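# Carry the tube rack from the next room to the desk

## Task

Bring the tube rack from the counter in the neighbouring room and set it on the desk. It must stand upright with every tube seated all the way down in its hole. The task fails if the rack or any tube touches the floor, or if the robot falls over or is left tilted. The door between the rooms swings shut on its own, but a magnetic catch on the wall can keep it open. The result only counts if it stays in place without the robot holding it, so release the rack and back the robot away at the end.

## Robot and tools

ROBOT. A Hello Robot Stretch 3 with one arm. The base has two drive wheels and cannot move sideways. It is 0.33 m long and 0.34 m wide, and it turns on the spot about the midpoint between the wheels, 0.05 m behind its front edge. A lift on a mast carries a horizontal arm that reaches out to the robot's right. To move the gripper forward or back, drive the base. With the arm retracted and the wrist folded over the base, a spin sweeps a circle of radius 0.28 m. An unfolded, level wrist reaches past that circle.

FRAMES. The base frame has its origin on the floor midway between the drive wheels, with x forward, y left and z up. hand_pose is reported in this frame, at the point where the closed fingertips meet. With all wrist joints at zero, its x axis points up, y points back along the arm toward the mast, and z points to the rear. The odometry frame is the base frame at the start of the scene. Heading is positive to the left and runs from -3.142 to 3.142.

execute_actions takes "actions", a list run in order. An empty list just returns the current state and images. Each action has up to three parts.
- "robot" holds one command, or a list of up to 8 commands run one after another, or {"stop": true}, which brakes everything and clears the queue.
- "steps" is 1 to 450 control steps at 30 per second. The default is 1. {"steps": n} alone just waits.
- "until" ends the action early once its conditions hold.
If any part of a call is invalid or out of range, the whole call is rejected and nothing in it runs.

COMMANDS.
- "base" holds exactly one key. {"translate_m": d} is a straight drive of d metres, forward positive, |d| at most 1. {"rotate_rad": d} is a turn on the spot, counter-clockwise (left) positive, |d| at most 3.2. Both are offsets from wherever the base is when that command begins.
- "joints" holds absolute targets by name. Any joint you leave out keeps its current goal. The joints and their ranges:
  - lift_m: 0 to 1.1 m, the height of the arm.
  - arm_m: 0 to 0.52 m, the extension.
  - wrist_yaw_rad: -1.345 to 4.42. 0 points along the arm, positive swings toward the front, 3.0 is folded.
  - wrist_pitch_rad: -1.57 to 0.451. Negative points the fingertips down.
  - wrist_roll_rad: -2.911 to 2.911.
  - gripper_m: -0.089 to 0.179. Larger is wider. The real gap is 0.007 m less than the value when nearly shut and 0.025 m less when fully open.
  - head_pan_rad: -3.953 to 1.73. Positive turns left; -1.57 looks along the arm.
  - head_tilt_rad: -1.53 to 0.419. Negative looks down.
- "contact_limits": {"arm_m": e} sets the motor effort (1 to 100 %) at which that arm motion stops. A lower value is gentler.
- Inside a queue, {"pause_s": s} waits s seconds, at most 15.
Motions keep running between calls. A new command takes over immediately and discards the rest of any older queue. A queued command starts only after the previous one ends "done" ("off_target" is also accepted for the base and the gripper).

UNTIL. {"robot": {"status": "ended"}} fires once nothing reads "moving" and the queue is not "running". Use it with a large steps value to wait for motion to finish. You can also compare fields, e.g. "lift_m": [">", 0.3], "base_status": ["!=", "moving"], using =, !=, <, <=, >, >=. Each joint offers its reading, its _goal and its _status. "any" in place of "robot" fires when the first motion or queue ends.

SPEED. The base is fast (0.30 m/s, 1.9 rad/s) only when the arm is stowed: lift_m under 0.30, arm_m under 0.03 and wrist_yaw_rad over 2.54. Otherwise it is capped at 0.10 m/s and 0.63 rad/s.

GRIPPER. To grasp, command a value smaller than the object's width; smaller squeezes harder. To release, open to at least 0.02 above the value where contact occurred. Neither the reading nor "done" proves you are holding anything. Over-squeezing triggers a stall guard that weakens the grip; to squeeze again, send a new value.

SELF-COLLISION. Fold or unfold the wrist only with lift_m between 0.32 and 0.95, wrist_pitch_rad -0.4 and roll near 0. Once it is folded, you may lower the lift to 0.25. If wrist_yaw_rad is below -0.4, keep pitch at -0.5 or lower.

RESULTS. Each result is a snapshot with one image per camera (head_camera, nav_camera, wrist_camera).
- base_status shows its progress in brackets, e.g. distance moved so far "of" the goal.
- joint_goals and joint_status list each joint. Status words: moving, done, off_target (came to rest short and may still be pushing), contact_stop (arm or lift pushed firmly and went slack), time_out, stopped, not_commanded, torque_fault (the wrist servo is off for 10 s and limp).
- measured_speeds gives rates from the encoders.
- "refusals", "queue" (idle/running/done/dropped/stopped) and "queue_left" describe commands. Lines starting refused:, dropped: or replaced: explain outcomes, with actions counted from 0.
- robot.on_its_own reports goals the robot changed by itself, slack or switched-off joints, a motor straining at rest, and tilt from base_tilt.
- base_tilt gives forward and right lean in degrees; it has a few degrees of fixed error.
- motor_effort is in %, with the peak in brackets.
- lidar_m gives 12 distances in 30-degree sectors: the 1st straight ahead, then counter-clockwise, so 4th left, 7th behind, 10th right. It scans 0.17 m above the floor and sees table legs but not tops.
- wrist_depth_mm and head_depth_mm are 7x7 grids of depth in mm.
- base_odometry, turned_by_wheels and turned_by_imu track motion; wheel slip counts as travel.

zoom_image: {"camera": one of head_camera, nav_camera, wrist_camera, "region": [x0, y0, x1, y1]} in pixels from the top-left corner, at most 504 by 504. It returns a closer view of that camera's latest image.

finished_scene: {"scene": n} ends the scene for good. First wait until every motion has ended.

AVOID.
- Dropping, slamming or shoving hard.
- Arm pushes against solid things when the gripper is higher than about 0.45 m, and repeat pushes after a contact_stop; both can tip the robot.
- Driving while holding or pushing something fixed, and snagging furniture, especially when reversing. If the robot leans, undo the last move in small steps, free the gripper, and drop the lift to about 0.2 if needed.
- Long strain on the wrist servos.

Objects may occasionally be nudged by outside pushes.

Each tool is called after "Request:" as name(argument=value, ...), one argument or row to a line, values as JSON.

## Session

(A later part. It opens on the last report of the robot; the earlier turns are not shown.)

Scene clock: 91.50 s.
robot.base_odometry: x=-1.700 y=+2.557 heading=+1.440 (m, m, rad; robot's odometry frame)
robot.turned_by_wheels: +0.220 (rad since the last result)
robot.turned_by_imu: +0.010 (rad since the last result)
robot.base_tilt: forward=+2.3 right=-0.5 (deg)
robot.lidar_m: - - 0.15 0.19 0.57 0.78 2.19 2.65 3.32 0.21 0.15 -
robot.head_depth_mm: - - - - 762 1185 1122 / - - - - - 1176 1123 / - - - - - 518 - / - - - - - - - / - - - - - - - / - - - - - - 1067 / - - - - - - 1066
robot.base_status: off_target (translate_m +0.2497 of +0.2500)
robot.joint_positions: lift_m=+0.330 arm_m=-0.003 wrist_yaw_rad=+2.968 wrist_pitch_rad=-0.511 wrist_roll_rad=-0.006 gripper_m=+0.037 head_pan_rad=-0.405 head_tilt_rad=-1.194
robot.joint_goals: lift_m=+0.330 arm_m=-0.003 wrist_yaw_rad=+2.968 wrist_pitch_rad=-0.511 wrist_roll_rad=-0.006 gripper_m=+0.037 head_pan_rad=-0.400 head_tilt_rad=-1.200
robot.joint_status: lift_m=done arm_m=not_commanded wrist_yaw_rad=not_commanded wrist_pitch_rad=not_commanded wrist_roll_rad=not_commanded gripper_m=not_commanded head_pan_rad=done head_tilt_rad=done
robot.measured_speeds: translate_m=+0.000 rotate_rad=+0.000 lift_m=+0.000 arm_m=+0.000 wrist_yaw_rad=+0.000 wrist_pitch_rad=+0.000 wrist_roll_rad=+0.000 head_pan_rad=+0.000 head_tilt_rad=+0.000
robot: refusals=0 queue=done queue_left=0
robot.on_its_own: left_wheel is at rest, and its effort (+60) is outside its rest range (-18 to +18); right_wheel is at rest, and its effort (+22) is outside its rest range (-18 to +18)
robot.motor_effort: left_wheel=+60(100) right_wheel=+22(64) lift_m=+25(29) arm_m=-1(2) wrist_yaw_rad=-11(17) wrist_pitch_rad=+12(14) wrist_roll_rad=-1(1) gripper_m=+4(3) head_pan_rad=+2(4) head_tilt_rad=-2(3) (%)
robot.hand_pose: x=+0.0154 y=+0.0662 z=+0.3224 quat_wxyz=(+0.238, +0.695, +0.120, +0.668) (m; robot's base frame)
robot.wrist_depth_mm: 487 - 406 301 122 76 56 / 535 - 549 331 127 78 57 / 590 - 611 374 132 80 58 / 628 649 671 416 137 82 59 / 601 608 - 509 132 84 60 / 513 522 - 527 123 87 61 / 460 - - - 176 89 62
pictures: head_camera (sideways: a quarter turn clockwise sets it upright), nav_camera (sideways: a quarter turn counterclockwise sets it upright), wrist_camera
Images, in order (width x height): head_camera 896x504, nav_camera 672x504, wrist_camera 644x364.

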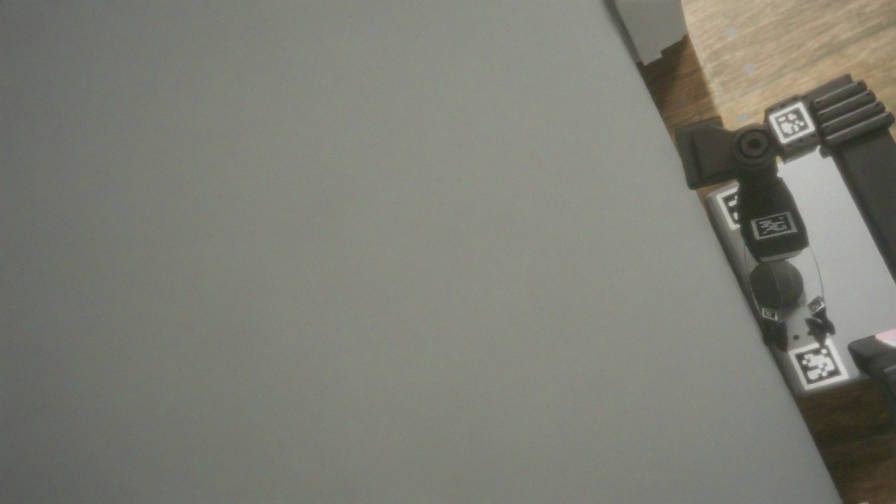

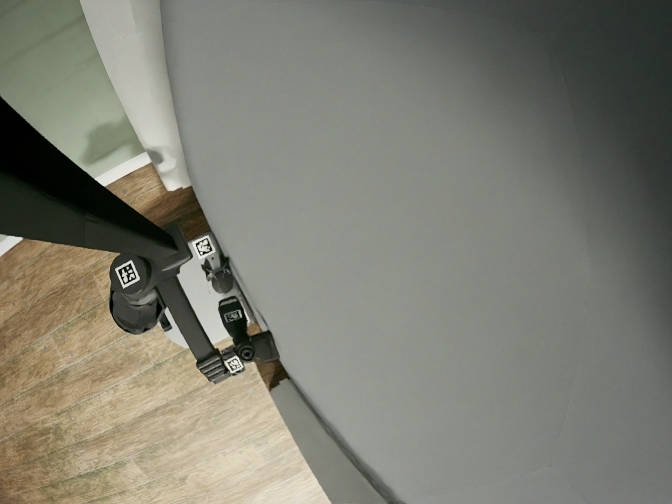

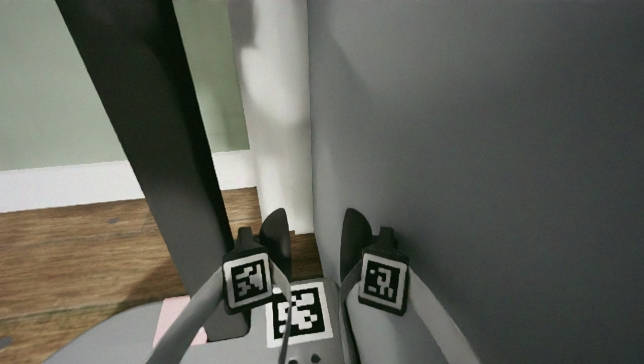

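Request:
execute_actions(
  actions=[
    {"robot":[{"base":{"translate_m":-0.55}},{"base":{"rotate_rad":1.6},"joints":{"lift_m":0.4,"wrist_pitch_rad":-0.4,"gripper_m":0.0}},{"joints":{"wrist_yaw_rad":0,"head_pan_rad":-1.57,"head_tilt_rad":-0.5}},{"joints":{"wrist_pitch_rad":0}}],"steps":450,"until":{"robot":{"status":"ended"}}},
  ],
)

Scene clock: 109.70 s.
robot.base_odometry: x=-1.772 y=+2.012 heading=+3.040 (m, m, rad; robot's odometry frame)
robot.turned_by_wheels: +1.599 (rad since the last result)
robot.turned_by_imu: +1.597 (rad since the last result)
robot.base_tilt: forward=+2.5 right=-0.6 (deg)
robot.lidar_m: 0.55 0.58 0.80 2.00 2.10 2.26 1.86 0.69 0.61 0.59 0.62 0.57
robot.head_depth_mm: 470 507 552 605 666 747 846 / 470 507 552 605 669 750 845 / 470 508 554 607 670 750 849 / 471 510 553 606 671 749 850 / 472 510 554 607 670 749 846 / 472 509 554 606 669 752 852 / 472 509 553 607 670 750 854
robot.base_status: done (rotate_rad +1.5998 of +1.6000)
robot.joint_positions: lift_m=+0.400 arm_m=-0.003 wrist_yaw_rad=+0.002 wrist_pitch_rad=-0.025 wrist_roll_rad=-0.006 gripper_m=+0.000 head_pan_rad=-1.563 head_tilt_rad=-0.508
robot.joint_goals: lift_m=+0.400 arm_m=-0.003 wrist_yaw_rad=+0.000 wrist_pitch_rad=+0.000 wrist_roll_rad=-0.006 gripper_m=+0.000 head_pan_rad=-1.570 head_tilt_rad=-0.500
robot.joint_status: lift_m=done arm_m=not_commanded wrist_yaw_rad=done wrist_pitch_rad=done wrist_roll_rad=not_commanded gripper_m=done head_pan_rad=done head_tilt_rad=done
robot.measured_speeds: translate_m=+0.000 rotate_rad=+0.000 lift_m=+0.000 arm_m=+0.000 wrist_yaw_rad=+0.000 wrist_pitch_rad=+0.000 wrist_roll_rad=+0.000 head_pan_rad=+0.000 head_tilt_rad=+0.000
robot: refusals=0 queue=done queue_left=0
robot.motor_effort: left_wheel=-4(60) right_wheel=+3(23) lift_m=+31(32) arm_m=-1(1) wrist_yaw_rad=-2(10) wrist_pitch_rad=+15(14) wrist_roll_rad=-1(1) gripper_m=-1(80) head_pan_rad=-3(36) head_tilt_rad=+3(27) (%)
robot.hand_pose: x=-0.0210 y=-0.3978 z=+0.5081 quat_wxyz=(+0.709, +0.010, -0.705, -0.008) (m; robot's base frame)
robot.wrist_depth_mm: 335 331 325 324 318 318 316 / 344 341 334 332 330 329 327 / 353 347 344 340 338 334 333 / 360 359 354 352 350 344 340 / 374 371 364 361 357 354 353 / 384 381 376 - 366 368 361 / 392 394 390 385 384 377 376
pictures: head_camera (sideways: a quarter turn clockwise sets it upright), nav_camera (sideways: a quarter turn counterclockwise sets it upright), wrist_camera
Images, in order (width x height): head_camera 896x504, nav_camera 672x504, wrist_camera 644x364.

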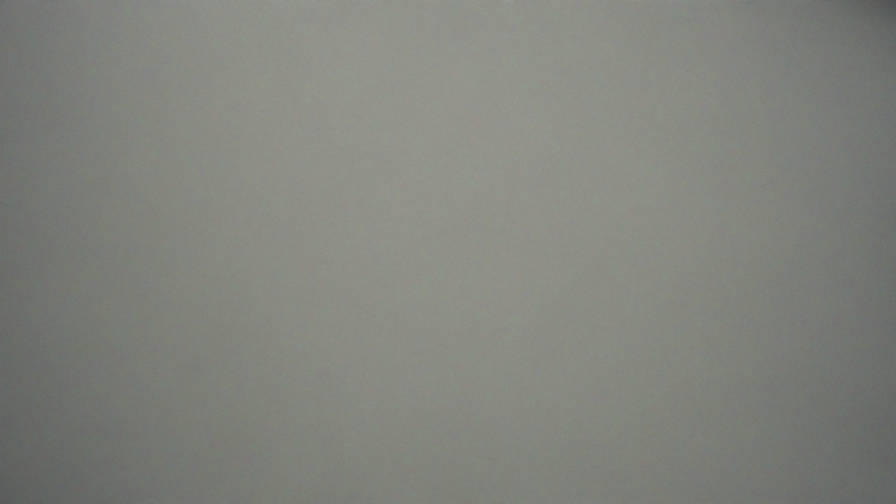

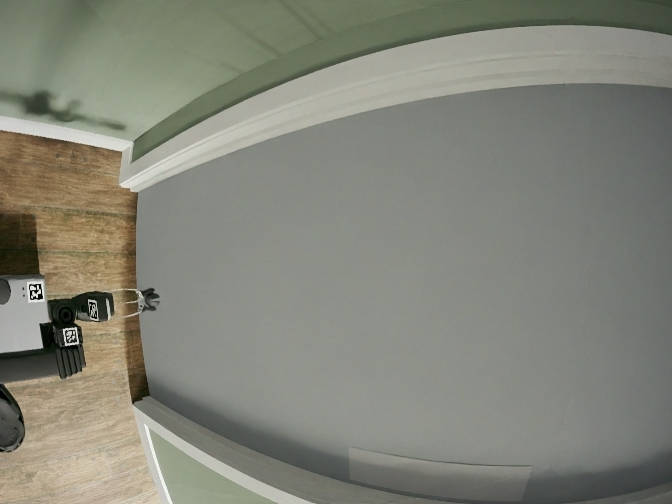

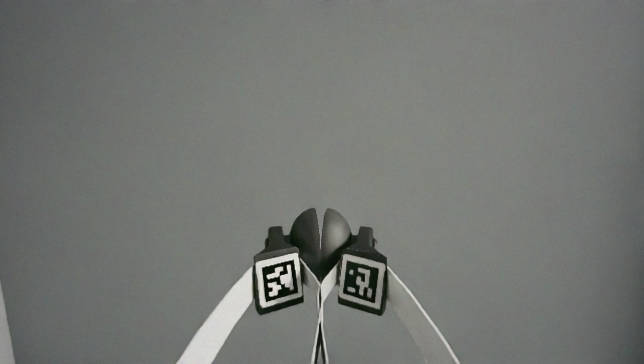

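Request:
execute_actions(
  actions=[
    {"robot":[{"base":{"translate_m":-0.2},"joints":{"lift_m":0.25,"head_tilt_rad":-0.9}},{"joints":{"arm_m":0.45}}],"steps":450,"until":{"robot":{"status":"ended"}}},
  ],
)

Scene clock: 117.50 s.
robot.base_odometry: x=-1.573 y=+1.991 heading=+3.040 (m, m, rad; robot's odometry frame)
robot.turned_by_wheels: +0.000 (rad since the last result)
robot.turned_by_imu: -0.015 (rad since the last result)
robot.base_tilt: forward=+2.4 right=-0.7 (deg)
robot.lidar_m: 0.75 0.78 1.07 2.01 2.10 2.88 1.93 0.72 0.57 0.59 0.62 0.78
robot.head_depth_mm: 498 575 677 755 876 1214 1152 / 499 576 679 826 1004 1223 1148 / 499 575 678 825 1057 1287 1139 / 500 574 679 826 1057 1248 1127 / 500 574 678 826 1054 1251 1131 / 499 575 678 824 1051 1250 1130 / 499 575 680 823 1052 1252 1120
robot.base_status: done (translate_m -0.2000 of -0.2000)
robot.joint_positions: lift_m=+0.250 arm_m=+0.176 wrist_yaw_rad=+0.015 wrist_pitch_rad=-0.032 wrist_roll_rad=-0.006 gripper_m=+0.000 head_pan_rad=-1.563 head_tilt_rad=-0.892
robot.joint_goals: lift_m=+0.250 arm_m=+0.177 wrist_yaw_rad=+0.000 wrist_pitch_rad=+0.000 wrist_roll_rad=-0.006 gripper_m=+0.000 head_pan_rad=-1.570 head_tilt_rad=-0.900
robot.joint_status: lift_m=done arm_m=contact_stop wrist_yaw_rad=done wrist_pitch_rad=done wrist_roll_rad=not_commanded gripper_m=done head_pan_rad=done head_tilt_rad=done
robot.measured_speeds: translate_m=+0.000 rotate_rad=+0.003 lift_m=+0.000 arm_m=-0.013 wrist_yaw_rad=+0.280 wrist_pitch_rad=+0.000 wrist_roll_rad=+0.000 head_pan_rad=+0.000 head_tilt_rad=-0.048
robot: refusals=0 queue=dropped queue_left=0
robot.on_its_own: arm_m is slack since a contact_stop, until your next command for it (your +0.450 is given up)
robot.motor_effort: left_wheel=+6(18) right_wheel=+0(3) lift_m=+22(31) arm_m=+11(23) wrist_yaw_rad=-17(16) wrist_pitch_rad=+20(23) wrist_roll_rad=-1(1) gripper_m=-6(6) head_pan_rad=-2(3) head_tilt_rad=-4(24) (%)
robot.hand_pose: x=-0.0175 y=-0.5765 z=+0.3566 quat_wxyz=(+0.709, +0.017, -0.704, -0.006) (m; robot's base frame)
robot.wrist_depth_mm: 166 164 163 161 159 159 158 / 170 168 167 166 164 163 162 / 175 173 171 169 169 168 166 / 180 179 177 175 174 173 172 / 186 184 182 180 179 177 176 / 191 190 188 188 184 183 182 / 199 195 194 193 191 189 187
pictures: head_camera (sideways: a quarter turn clockwise sets it upright), nav_camera (sideways: a quarter turn counterclockwise sets it upright), wrist_camera
Images, in order (width x height): head_camera 896x504, nav_camera 672x504, wrist_camera 644x364.

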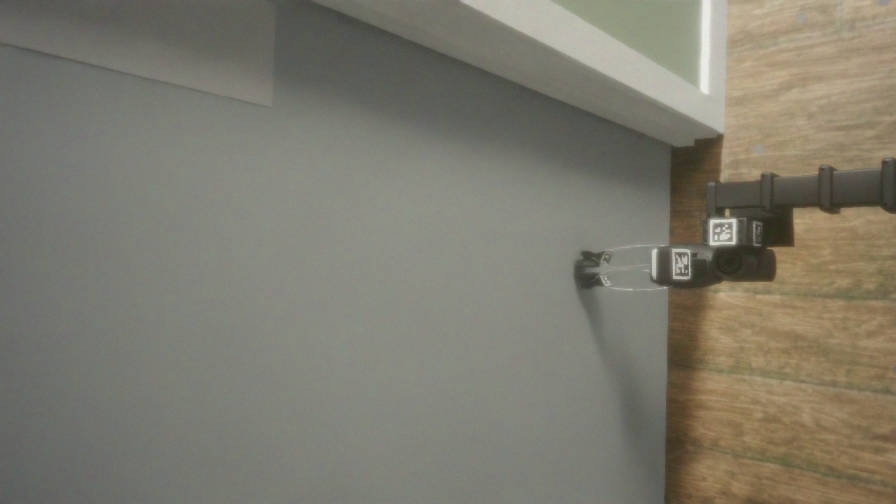

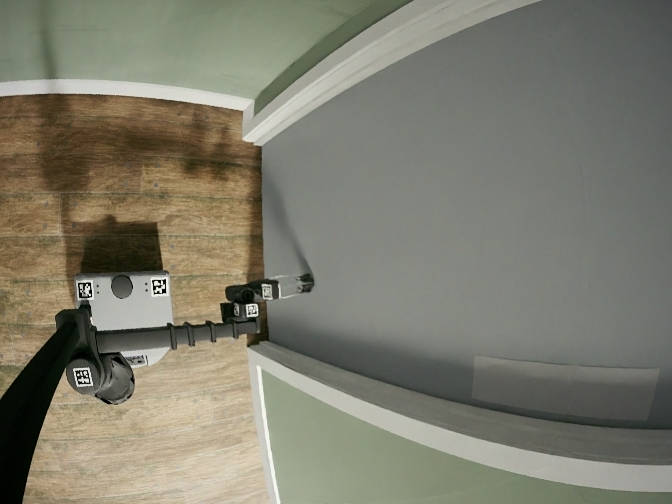

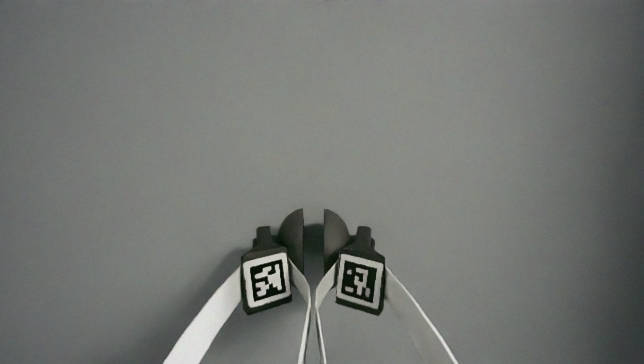

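Request:
execute_actions(
  actions=[
    {"robot":[{"joints":{"arm_m":0.12,"lift_m":0.15}},{"base":{"translate_m":-0.05}},{"joints":{"arm_m":0.4},"contact_limits":{"arm_m":60}}],"steps":450,"until":{"robot":{"status":"ended"}}},
  ],
)

Scene clock: 126.87 s.
robot.base_odometry: x=-1.523 y=+1.986 heading=+3.040 (m, m, rad; robot's odometry frame)
robot.turned_by_wheels: +0.000 (rad since the last result)
robot.turned_by_imu: -0.017 (rad since the last result)
robot.base_tilt: forward=+2.6 right=-0.5 (deg)
robot.lidar_m: 0.81 0.83 1.13 2.01 2.06 2.85 2.05 0.72 0.54 0.78 0.77 0.82
robot.head_depth_mm: 2499 2710 622 700 891 1214 1143 / 807 2658 2172 1639 939 1203 1144 / 733 854 1032 1612 1498 1242 1139 / 707 819 971 1187 1438 1282 1130 / 681 786 924 1113 1367 1276 1126 / 656 751 875 1062 1323 1265 1121 / 635 720 836 995 1227 1256 1117
robot.base_status: done (translate_m -0.0500 of -0.0500)
robot.joint_positions: lift_m=+0.150 arm_m=+0.398 wrist_yaw_rad=+0.160 wrist_pitch_rad=-0.023 wrist_roll_rad=-0.006 gripper_m=+0.000 head_pan_rad=-1.564 head_tilt_rad=-0.893
robot.joint_goals: lift_m=+0.150 arm_m=+0.400 wrist_yaw_rad=+0.128 wrist_pitch_rad=+0.000 wrist_roll_rad=-0.006 gripper_m=+0.000 head_pan_rad=-1.570 head_tilt_rad=-0.900
robot.joint_status: lift_m=done arm_m=done wrist_yaw_rad=done wrist_pitch_rad=done wrist_roll_rad=not_commanded gripper_m=done head_pan_rad=done head_tilt_rad=done
robot.measured_speeds: translate_m=+0.000 rotate_rad=+0.000 lift_m=+0.000 arm_m=+0.000 wrist_yaw_rad=+0.000 wrist_pitch_rad=+0.000 wrist_roll_rad=+0.000 head_pan_rad=+0.000 head_tilt_rad=+0.000
robot: refusals=0 queue=done queue_left=0
robot.on_its_own: wrist_yaw_rad is held at +0.128, not at your +0.000, by its stall guard, which is still easing; arm_m is at rest, and its effort (+18) is outside its rest range (-14 to +14)
robot.motor_effort: left_wheel=-1(13) right_wheel=+3(14) lift_m=+22(22) arm_m=+18(30) wrist_yaw_rad=-27(57) wrist_pitch_rad=+14(18) wrist_roll_rad=-1(1) gripper_m=-6(10) head_pan_rad=-2(3) head_tilt_rad=-2(3) (%)
robot.contact_limits: arm_m 37 (drawing in: default 16, maximum 26; extending or still: default 23, maximum 37)
robot.hand_pose: x=+0.0194 y=-0.7952 z=+0.2590 quat_wxyz=(+0.708, +0.065, -0.702, +0.049) (m; robot's base frame)
robot.wrist_depth_mm: 143 148 155 162 170 180 190 / 146 152 159 167 175 186 196 / 150 155 163 172 180 191 203 / 153 159 167 177 186 197 210 / 158 163 172 181 193 205 218 / 162 168 174 186 200 211 225 / 166 172 183 193 204 218 233
pictures: head_camera (sideways: a quarter turn clockwise sets it upright), nav_camera (sideways: a quarter turn counterclockwise sets it upright), wrist_camera
Images, in order (width x height): head_camera 896x504, nav_camera 672x504, wrist_camera 644x364.

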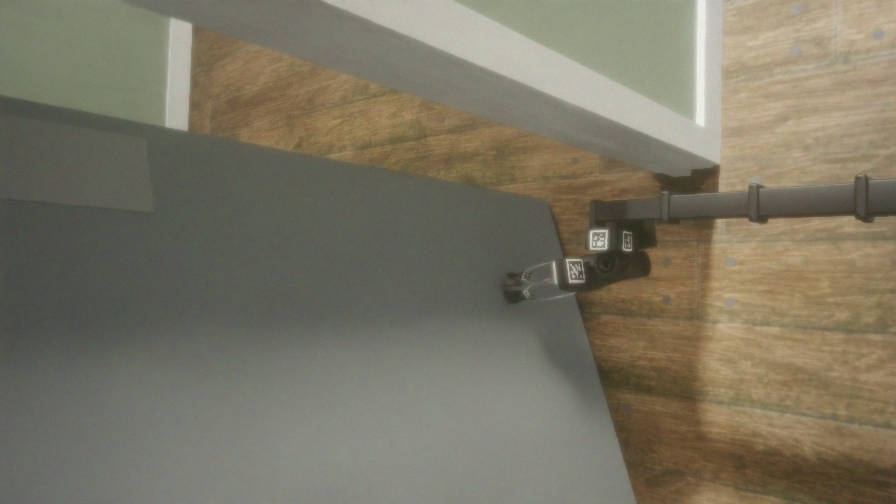

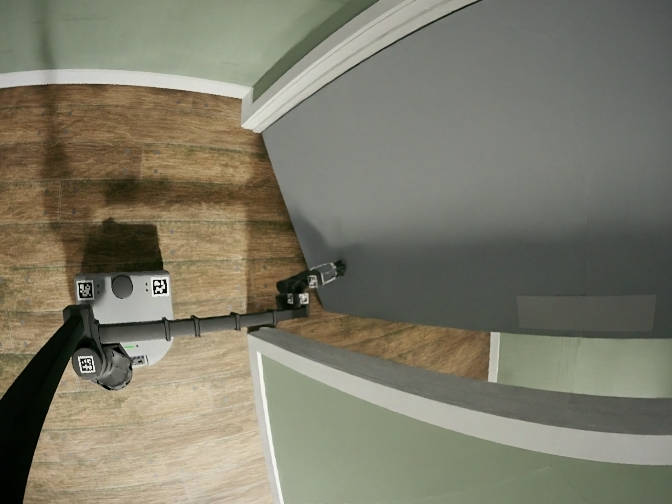

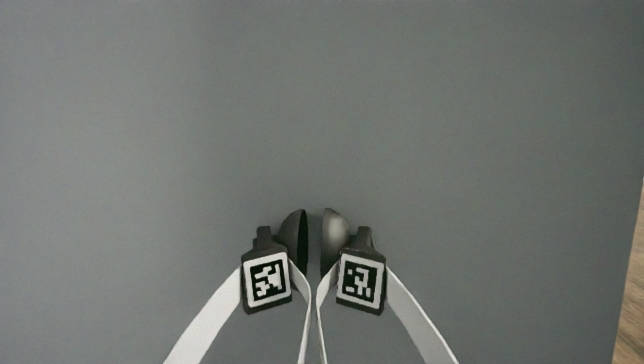

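Request:
execute_actions(
  actions=[
    {"robot":[{"joints":{"arm_m":0.0,"wrist_yaw_rad":0}},{"base":{"translate_m":0.13},"joints":{"wrist_yaw_rad":1.57,"lift_m":0.2,"head_tilt_rad":-1.0,"head_pan_rad":-0.2}},{"base":{"rotate_rad":-1.57}}],"steps":450,"until":{"robot":{"status":"ended"}}},
  ],
)

Scene clock: 145.87 s.
robot.base_odometry: x=-1.652 y=+2.000 heading=+1.470 (m, m, rad; robot's odometry frame)
robot.turned_by_wheels: -1.570 (rad since the last result)
robot.turned_by_imu: -1.577 (rad since the last result)
robot.base_tilt: forward=+2.3 right=-0.4 (deg)
robot.lidar_m: 0.59 0.61 0.70 0.68 0.70 0.96 2.01 2.09 2.86 1.96 0.72 0.61
robot.head_depth_mm: 549 618 701 905 1315 1260 1124 / 540 640 776 925 1237 1246 1118 / 529 624 765 981 1296 1242 1136 / 516 609 741 941 1292 1238 1109 / 507 592 716 901 1228 1234 1106 / 494 579 695 868 1163 1224 1105 / 485 564 675 839 1109 1216 1094
robot.base_status: done (rotate_rad -1.5698 of -1.5700)
robot.joint_positions: lift_m=+0.200 arm_m=+0.000 wrist_yaw_rad=+1.569 wrist_pitch_rad=-0.022 wrist_roll_rad=-0.006 gripper_m=+0.000 head_pan_rad=-0.207 head_tilt_rad=-0.988
robot.joint_goals: lift_m=+0.200 arm_m=+0.000 wrist_yaw_rad=+1.570 wrist_pitch_rad=+0.000 wrist_roll_rad=-0.006 gripper_m=+0.000 head_pan_rad=-0.200 head_tilt_rad=-1.000
robot.joint_status: lift_m=done arm_m=done wrist_yaw_rad=done wrist_pitch_rad=done wrist_roll_rad=not_commanded gripper_m=done head_pan_rad=done head_tilt_rad=done
robot.measured_speeds: translate_m=+0.000 rotate_rad=+0.000 lift_m=+0.000 arm_m=+0.000 wrist_yaw_rad=+0.000 wrist_pitch_rad=+0.000 wrist_roll_rad=+0.000 head_pan_rad=+0.000 head_tilt_rad=+0.000
robot: refusals=0 queue=done queue_left=0
robot.motor_effort: left_wheel=+4(19) right_wheel=-3(18) lift_m=+31(32) arm_m=-1(18) wrist_yaw_rad=+1(62) wrist_pitch_rad=+13(14) wrist_roll_rad=-1(1) gripper_m=-1(12) head_pan_rad=+3(35) head_tilt_rad=-4(13) (%)
robot.hand_pose: x=+0.2343 y=-0.1458 z=+0.3088 quat_wxyz=(+0.508, +0.503, -0.493, +0.495) (m; robot's base frame)
robot.wrist_depth_mm: 475 476 475 471 464 388 393 / 491 488 483 483 483 401 403 / 495 502 494 501 497 408 418 / 519 511 515 509 516 421 427 / 529 535 521 - 524 440 439 / 550 546 539 - 532 452 453 / 557 550 555 557 546 458 458
pictures: head_camera (sideways: a quarter turn clockwise sets it upright), nav_camera (sideways: a quarter turn counterclockwise sets it upright), wrist_camera
Images, in order (width x height): head_camera 896x504, nav_camera 672x504, wrist_camera 644x364.

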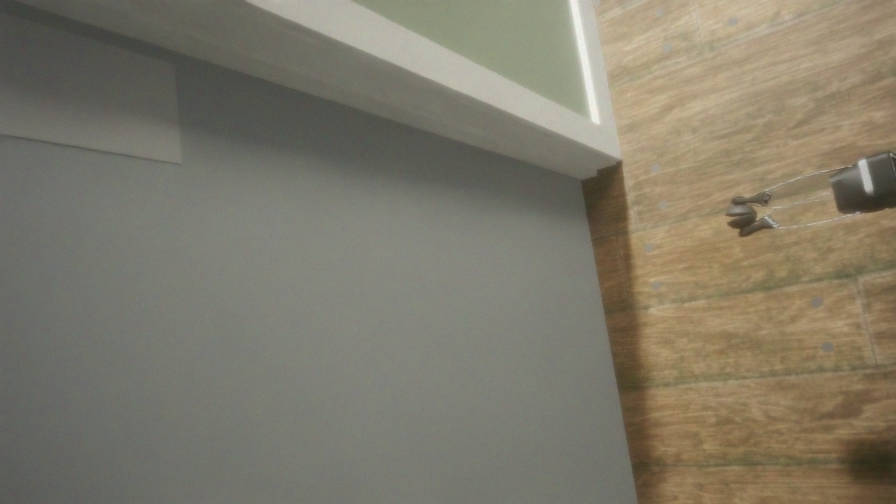

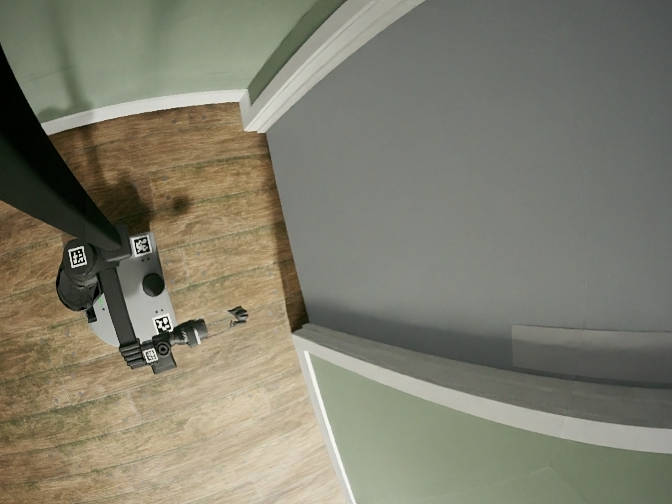

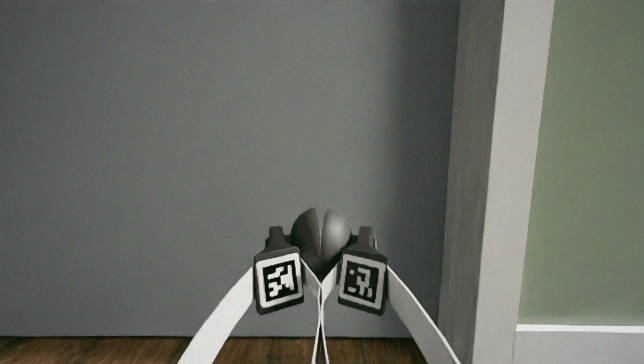

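Request:
execute_actions(
  actions=[
    {"robot":{"base":{"translate_m":0.55}},"steps":450,"until":{"robot":{"status":"ended"}}},
  ],
)

Scene clock: 154.87 s.
robot.base_odometry: x=-1.597 y=+2.547 heading=+1.470 (m, m, rad; robot's odometry frame)
robot.turned_by_wheels: +0.000 (rad since the last result)
robot.turned_by_imu: -0.436 (rad since the last result)
robot.base_tilt: forward=+2.5 right=-0.5 (deg)
robot.lidar_m: 0.19 0.18 0.19 0.25 0.55 0.77 1.14 2.48 2.48 3.08 0.31 0.26
robot.head_depth_mm: 298 2209 1923 444 493 630 1123 / - 302 385 1591 632 731 1097 / - - 321 439 741 1058 1118 / - - 296 357 504 851 1109 / - - - 310 400 593 1058 / - - - - 332 455 721 / - - - - 297 367 525
robot.base_status: off_target (translate_m +0.5498 of +0.5500)
robot.joint_positions: lift_m=+0.200 arm_m=+0.000 wrist_yaw_rad=+1.946 wrist_pitch_rad=-0.026 wrist_roll_rad=-0.006 gripper_m=+0.000 head_pan_rad=-0.207 head_tilt_rad=-0.989
robot.joint_goals: lift_m=+0.200 arm_m=+0.000 wrist_yaw_rad=+1.570 wrist_pitch_rad=+0.000 wrist_roll_rad=-0.006 gripper_m=+0.000 head_pan_rad=-0.200 head_tilt_rad=-1.000
robot.joint_status: lift_m=done arm_m=done wrist_yaw_rad=done wrist_pitch_rad=done wrist_roll_rad=not_commanded gripper_m=done head_pan_rad=done head_tilt_rad=done
robot.measured_speeds: translate_m=+0.000 rotate_rad=+0.000 lift_m=+0.000 arm_m=+0.000 wrist_yaw_rad=+0.000 wrist_pitch_rad=+0.000 wrist_roll_rad=+0.000 head_pan_rad=+0.000 head_tilt_rad=+0.000
robot: refusals=0 queue=done queue_left=0
robot.on_its_own: left_wheel is at rest, and its effort (+25) is outside its rest range (-18 to +18); right_wheel is at rest, and its effort (+19) is outside its rest range (-18 to +18); wrist_yaw_rad is at rest, and its effort (-92) is outside its rest range (-12 to +12)
robot.motor_effort: left_wheel=+25(31) right_wheel=+19(39) lift_m=+28(30) arm_m=+1(2) wrist_yaw_rad=-92(92) wrist_pitch_rad=+16(17) wrist_roll_rad=-1(1) gripper_m=-22(23) head_pan_rad=+3(3) head_tilt_rad=-4(4) (%)
robot.hand_pose: x=+0.2164 y=-0.0514 z=+0.3078 quat_wxyz=(+0.407, +0.588, -0.389, +0.581) (m; robot's base frame)
robot.wrist_depth_mm: 151 155 162 167 176 182 190 / 155 160 165 173 180 187 197 / 159 163 171 177 184 194 - / 163 168 175 182 191 199 - / 167 173 178 187 197 206 - / 171 177 190 192 205 214 692 / 176 183 191 200 210 220 568
pictures: head_camera (sideways: a quarter turn clockwise sets it upright), nav_camera (sideways: a quarter turn counterclockwise sets it upright), wrist_camera
Images, in order (width x height): head_camera 896x504, nav_camera 672x504, wrist_camera 644x364.

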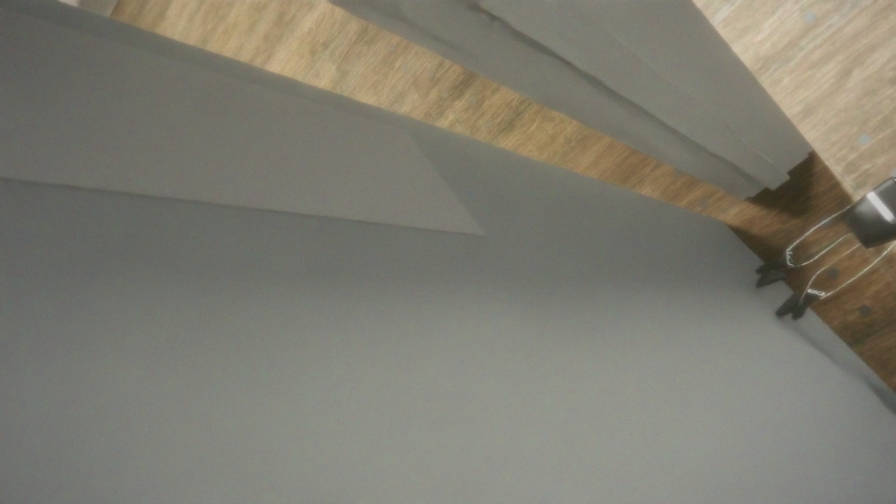

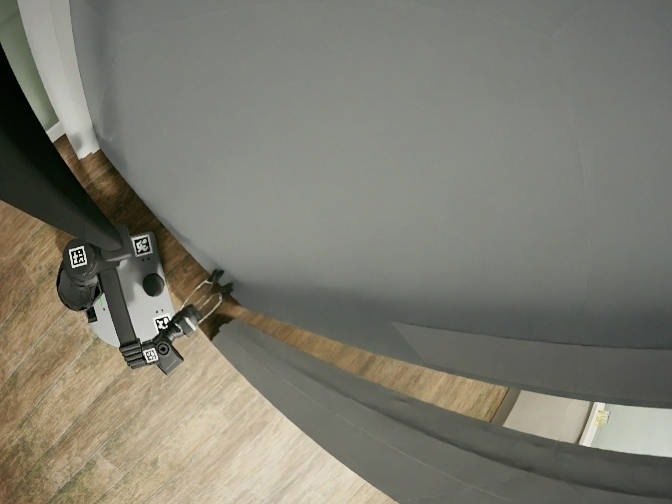

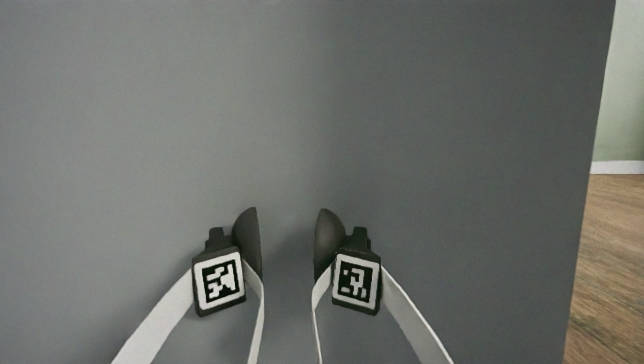

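Request:
execute_actions(
  actions=[
    {"robot":[{"joints":{"lift_m":0.33,"wrist_pitch_rad":-0.4,"wrist_yaw_rad":2.2},"base":{"rotate_rad":0.45}},{"base":{"translate_m":0.15},"joints":{"wrist_yaw_rad":2.95}}],"steps":300,"until":{"robot":{"status":"ended"}}},
  ],
)

Scene clock: 162.87 s.
robot.base_odometry: x=-1.597 y=+2.547 heading=+1.919 (m, m, rad; robot's odometry frame)
robot.turned_by_wheels: +0.449 (rad since the last result)
robot.turned_by_imu: +0.343 (rad since the last result)
robot.base_tilt: forward=+2.5 right=-0.5 (deg)
robot.lidar_m: - 0.15 0.17 0.39 0.74 0.95 2.15 2.47 3.23 0.31 0.20 0.15
robot.head_depth_mm: - - - - 316 550 783 / - - - - - 455 981 / - - - - - 387 1073 / - - - - - 358 818 / - - - - - 334 593 / - - - - - 315 525 / - - - - - - 438
robot.base_status: done (rotate_rad +0.4497 of +0.4500)
robot.joint_positions: lift_m=+0.330 arm_m=+0.000 wrist_yaw_rad=+2.399 wrist_pitch_rad=-0.545 wrist_roll_rad=-0.005 gripper_m=+0.000 head_pan_rad=-0.206 head_tilt_rad=-0.993
robot.joint_goals: lift_m=+0.330 arm_m=+0.000 wrist_yaw_rad=+2.352 wrist_pitch_rad=-0.400 wrist_roll_rad=-0.005 gripper_m=+0.000 head_pan_rad=-0.200 head_tilt_rad=-1.000
robot.joint_status: lift_m=done arm_m=done wrist_yaw_rad=off_target wrist_pitch_rad=off_target wrist_roll_rad=not_commanded gripper_m=done head_pan_rad=done head_tilt_rad=done
robot.measured_speeds: translate_m=+0.000 rotate_rad=+0.000 lift_m=+0.000 arm_m=+0.000 wrist_yaw_rad=+0.000 wrist_pitch_rad=+0.000 wrist_roll_rad=+0.000 head_pan_rad=+0.000 head_tilt_rad=+0.000
robot: refusals=0 queue=dropped queue_left=0
robot.on_its_own: wrist_yaw_rad is held at +2.352, not at your +2.200, by its stall guard, which is still easing; wrist_pitch_rad is at rest, and its effort (+87) is outside its rest range (-20 to +32)
robot.motor_effort: left_wheel=+8(24) right_wheel=+13(46) lift_m=+28(35) arm_m=-2(9) wrist_yaw_rad=-38(93) wrist_pitch_rad=+87(100) wrist_roll_rad=-1(12) gripper_m=-7(25) head_pan_rad=+3(3) head_tilt_rad=-4(4) (%)
robot.hand_pose: x=+0.1184 y=+0.0069 z=+0.3151 quat_wxyz=(+0.425, +0.702, -0.068, +0.567) (m; robot's base frame)
robot.wrist_depth_mm: 420 227 151 114 92 76 66 / 483 281 175 127 99 82 69 / 534 371 206 142 108 88 74 / 639 540 249 161 119 95 79 / 578 562 335 167 133 103 84 / 501 502 486 - 147 113 91 / 452 - 433 269 161 126 99
pictures: head_camera (sideways: a quarter turn clockwise sets it upright), nav_camera (sideways: a quarter turn counterclockwise sets it upright), wrist_camera
dropped: robot: command 0 of its queue: wrist_pitch_rad: off_target; wrist_yaw_rad: off_target
Images, in order (width x height): head_camera 896x504, nav_camera 672x504, wrist_camera 644x364.

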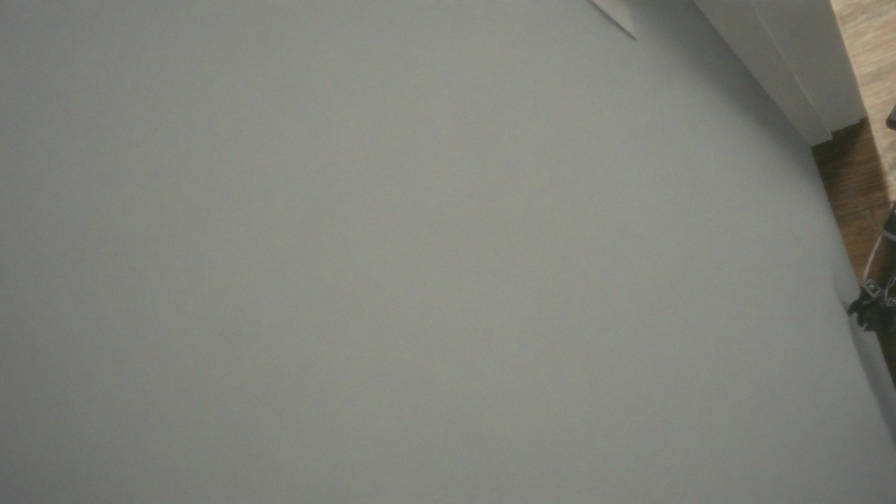

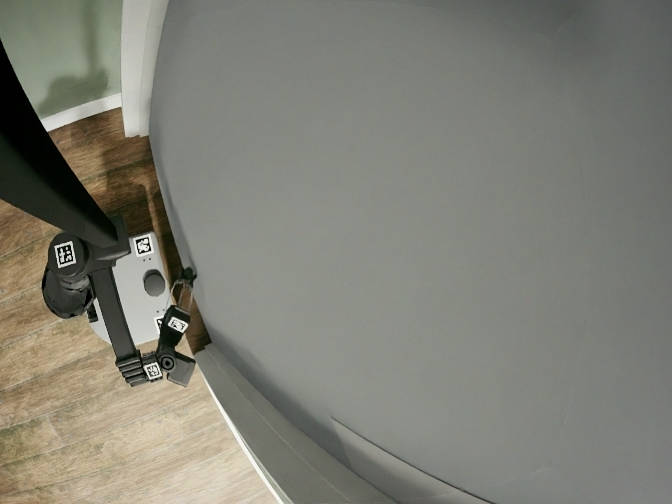

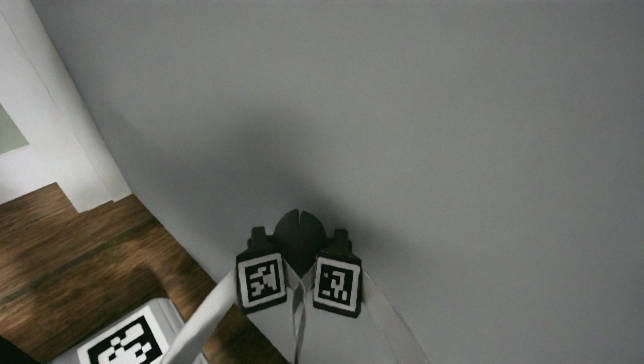

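Request:
execute_actions(
  actions=[
    {"robot":[{"base":{"translate_m":-0.25},"joints":{"wrist_pitch_rad":-0.4}},{"base":{"rotate_rad":0.1},"joints":{"wrist_yaw_rad":3.0,"head_pan_rad":0,"head_tilt_rad":-1.1}}],"steps":300,"until":{"robot":{"status":"ended"}}},
  ],
)

Scene clock: 200.47 s.
robot.base_odometry: x=-1.512 y=+2.312 heading=+2.019 (m, m, rad; robot's odometry frame)
robot.turned_by_wheels: +0.100 (rad since the last result)
robot.turned_by_imu: +0.097 (rad since the last result)
robot.base_tilt: forward=+2.4 right=-0.4 (deg)
robot.lidar_m: 0.38 0.39 0.54 0.70 0.73 1.01 2.23 2.29 3.16 1.11 0.44 0.39
robot.head_depth_mm: 323 387 482 642 837 1176 1119 / 323 387 483 644 955 1199 1128 / 323 387 483 642 959 1214 1123 / 324 388 485 644 963 1216 1118 / 324 388 485 646 964 1202 1124 / 324 389 485 648 966 1199 1104 / 325 389 487 648 968 1194 1085
robot.base_status: done (rotate_rad +0.0998 of +0.1000)
robot.joint_positions: lift_m=+0.330 arm_m=+0.000 wrist_yaw_rad=+2.998 wrist_pitch_rad=-0.421 wrist_roll_rad=-0.004 gripper_m=+0.000 head_pan_rad=-0.007 head_tilt_rad=-1.086
robot.joint_goals: lift_m=+0.330 arm_m=+0.000 wrist_yaw_rad=+3.000 wrist_pitch_rad=-0.400 wrist_roll_rad=-0.004 gripper_m=+0.000 head_pan_rad=+0.000 head_tilt_rad=-1.100
robot.joint_status: lift_m=done arm_m=done wrist_yaw_rad=done wrist_pitch_rad=done wrist_roll_rad=not_commanded gripper_m=done head_pan_rad=done head_tilt_rad=done
robot.measured_speeds: translate_m=+0.000 rotate_rad=+0.000 lift_m=+0.000 arm_m=+0.000 wrist_yaw_rad=+0.000 wrist_pitch_rad=+0.000 wrist_roll_rad=+0.000 head_pan_rad=+0.000 head_tilt_rad=+0.000
robot: refusals=0 queue=done queue_left=0
robot.motor_effort: left_wheel=-4(10) right_wheel=+3(13) lift_m=+28(28) arm_m=-1(2) wrist_yaw_rad=+2(38) wrist_pitch_rad=+13(84) wrist_roll_rad=-2(2) gripper_m=-2(7) head_pan_rad=+3(17) head_tilt_rad=-6(14) (%)
robot.hand_pose: x=+0.0108 y=+0.0765 z=+0.3419 quat_wxyz=(+0.197, +0.699, +0.098, +0.681) (m; robot's base frame)
robot.wrist_depth_mm: 614 - 657 675 666 538 390 / 668 - 698 742 731 558 398 / 720 746 763 798 748 568 398 / 753 787 797 829 757 570 405 / 681 666 695 724 659 582 409 / 566 570 - - 567 542 412 / 488 504 - 503 483 483 423
pictures: head_camera (sideways: a quarter turn clockwise sets it upright), nav_camera (sideways: a quarter turn counterclockwise sets it upright), wrist_camera
Images, in order (width x height): head_camera 896x504, nav_camera 672x504, wrist_camera 644x364.

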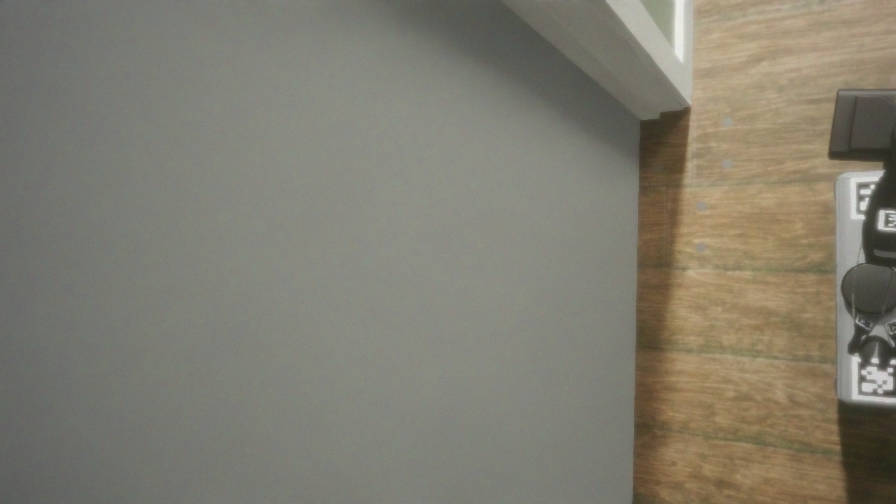

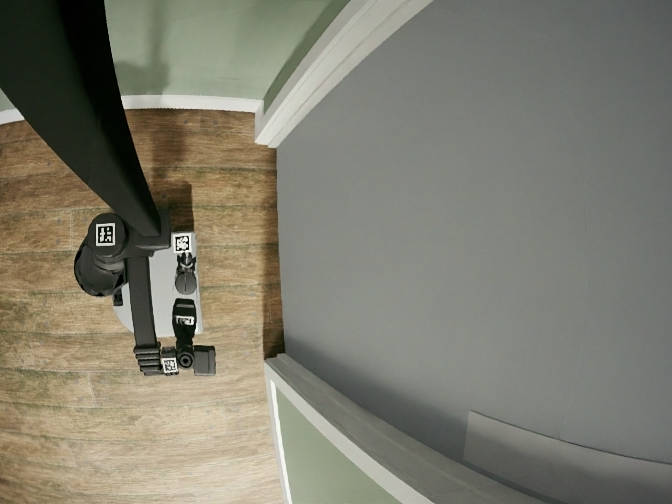

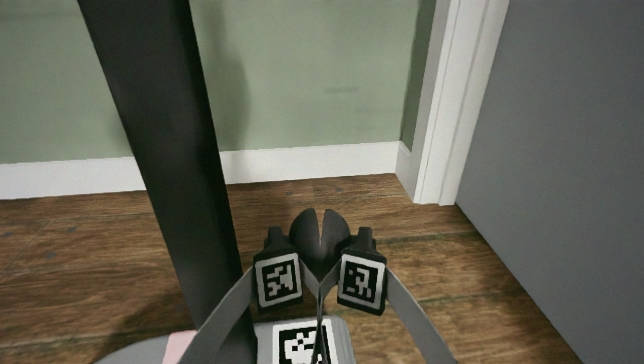

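Request:
execute_actions(
  actions=[
    {"robot":{"base":{"translate_m":0.27},"joints":{"head_pan_rad":-0.5,"head_tilt_rad":-1.35}},"steps":300,"until":{"robot":{"status":"ended"}}},
  ],
)

Scene clock: 211.37 s.
robot.base_odometry: x=-1.629 y=+2.555 heading=+2.019 (m, m, rad; robot's odometry frame)
robot.turned_by_wheels: +0.000 (rad since the last result)
robot.turned_by_imu: -0.001 (rad since the last result)
robot.base_tilt: forward=+2.5 right=-0.5 (deg)
robot.lidar_m: - 0.15 0.16 0.45 0.73 1.01 2.49 2.50 3.16 0.33 0.15 0.15
robot.head_depth_mm: - - 341 645 1256 1201 1139 / - - 306 539 1228 1182 1134 / - - - 407 1249 - 1119 / - - - 354 895 - - / - - - 318 628 - - / - - - - 444 1167 - / - - - - 373 1142 1109
robot.base_status: done (translate_m +0.2700 of +0.2700)
robot.joint_positions: lift_m=+0.330 arm_m=+0.000 wrist_yaw_rad=+2.998 wrist_pitch_rad=-0.421 wrist_roll_rad=-0.004 gripper_m=+0.000 head_pan_rad=-0.493 head_tilt_rad=-1.334
robot.joint_goals: lift_m=+0.330 arm_m=+0.000 wrist_yaw_rad=+3.000 wrist_pitch_rad=-0.400 wrist_roll_rad=-0.004 gripper_m=+0.000 head_pan_rad=-0.500 head_tilt_rad=-1.350
robot.joint_status: lift_m=done arm_m=done wrist_yaw_rad=done wrist_pitch_rad=done wrist_roll_rad=not_commanded gripper_m=done head_pan_rad=done head_tilt_rad=done
robot.measured_speeds: translate_m=+0.000 rotate_rad=+0.000 lift_m=+0.000 arm_m=+0.000 wrist_yaw_rad=+0.000 wrist_pitch_rad=+0.000 wrist_roll_rad=+0.000 head_pan_rad=+0.000 head_tilt_rad=+0.000
robot: refusals=0 queue=done queue_left=0
robot.motor_effort: left_wheel=-5(6) right_wheel=+2(5) lift_m=+28(28) arm_m=-2(2) wrist_yaw_rad=+2(2) wrist_pitch_rad=+13(13) wrist_roll_rad=-2(2) gripper_m=-2(3) head_pan_rad=-3(28) head_tilt_rad=-7(21) (%)
robot.hand_pose: x=+0.0107 y=+0.0765 z=+0.3419 quat_wxyz=(+0.197, +0.699, +0.099, +0.681) (m; robot's base frame)
robot.wrist_depth_mm: 613 - 647 521 277 167 119 / 653 - 710 568 287 168 120 / 710 736 767 625 293 171 121 / 768 767 803 688 303 175 123 / 672 681 695 695 310 177 124 / 567 564 - - 289 180 125 / 488 506 - - 377 183 127
pictures: head_camera (sideways: a quarter turn clockwise sets it upright), nav_camera (sideways: a quarter turn counterclockwise sets it upright), wrist_camera
Images, in order (width x height): head_camera 896x504, nav_camera 672x504, wrist_camera 644x364.

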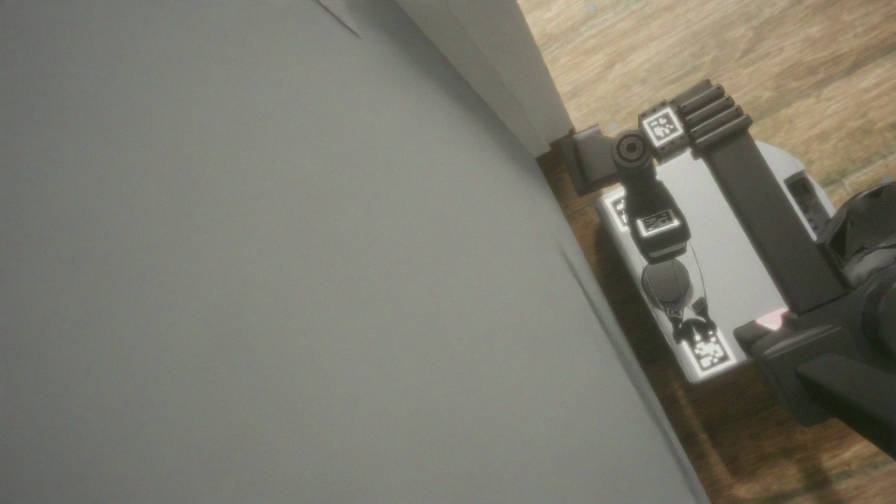

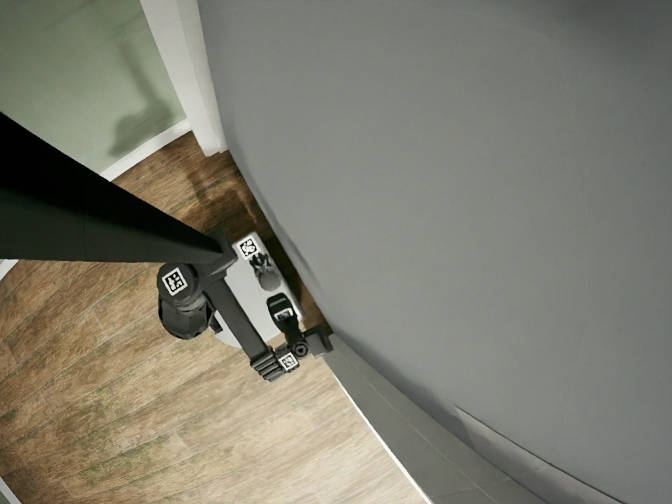

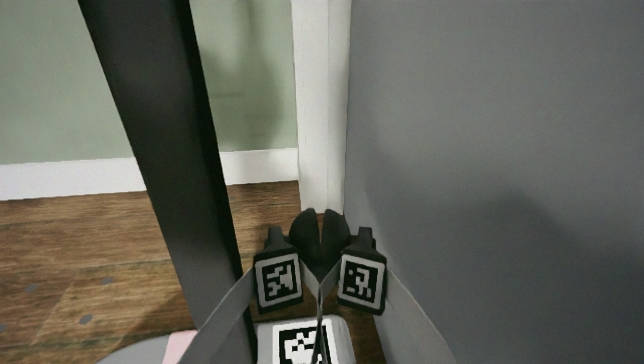

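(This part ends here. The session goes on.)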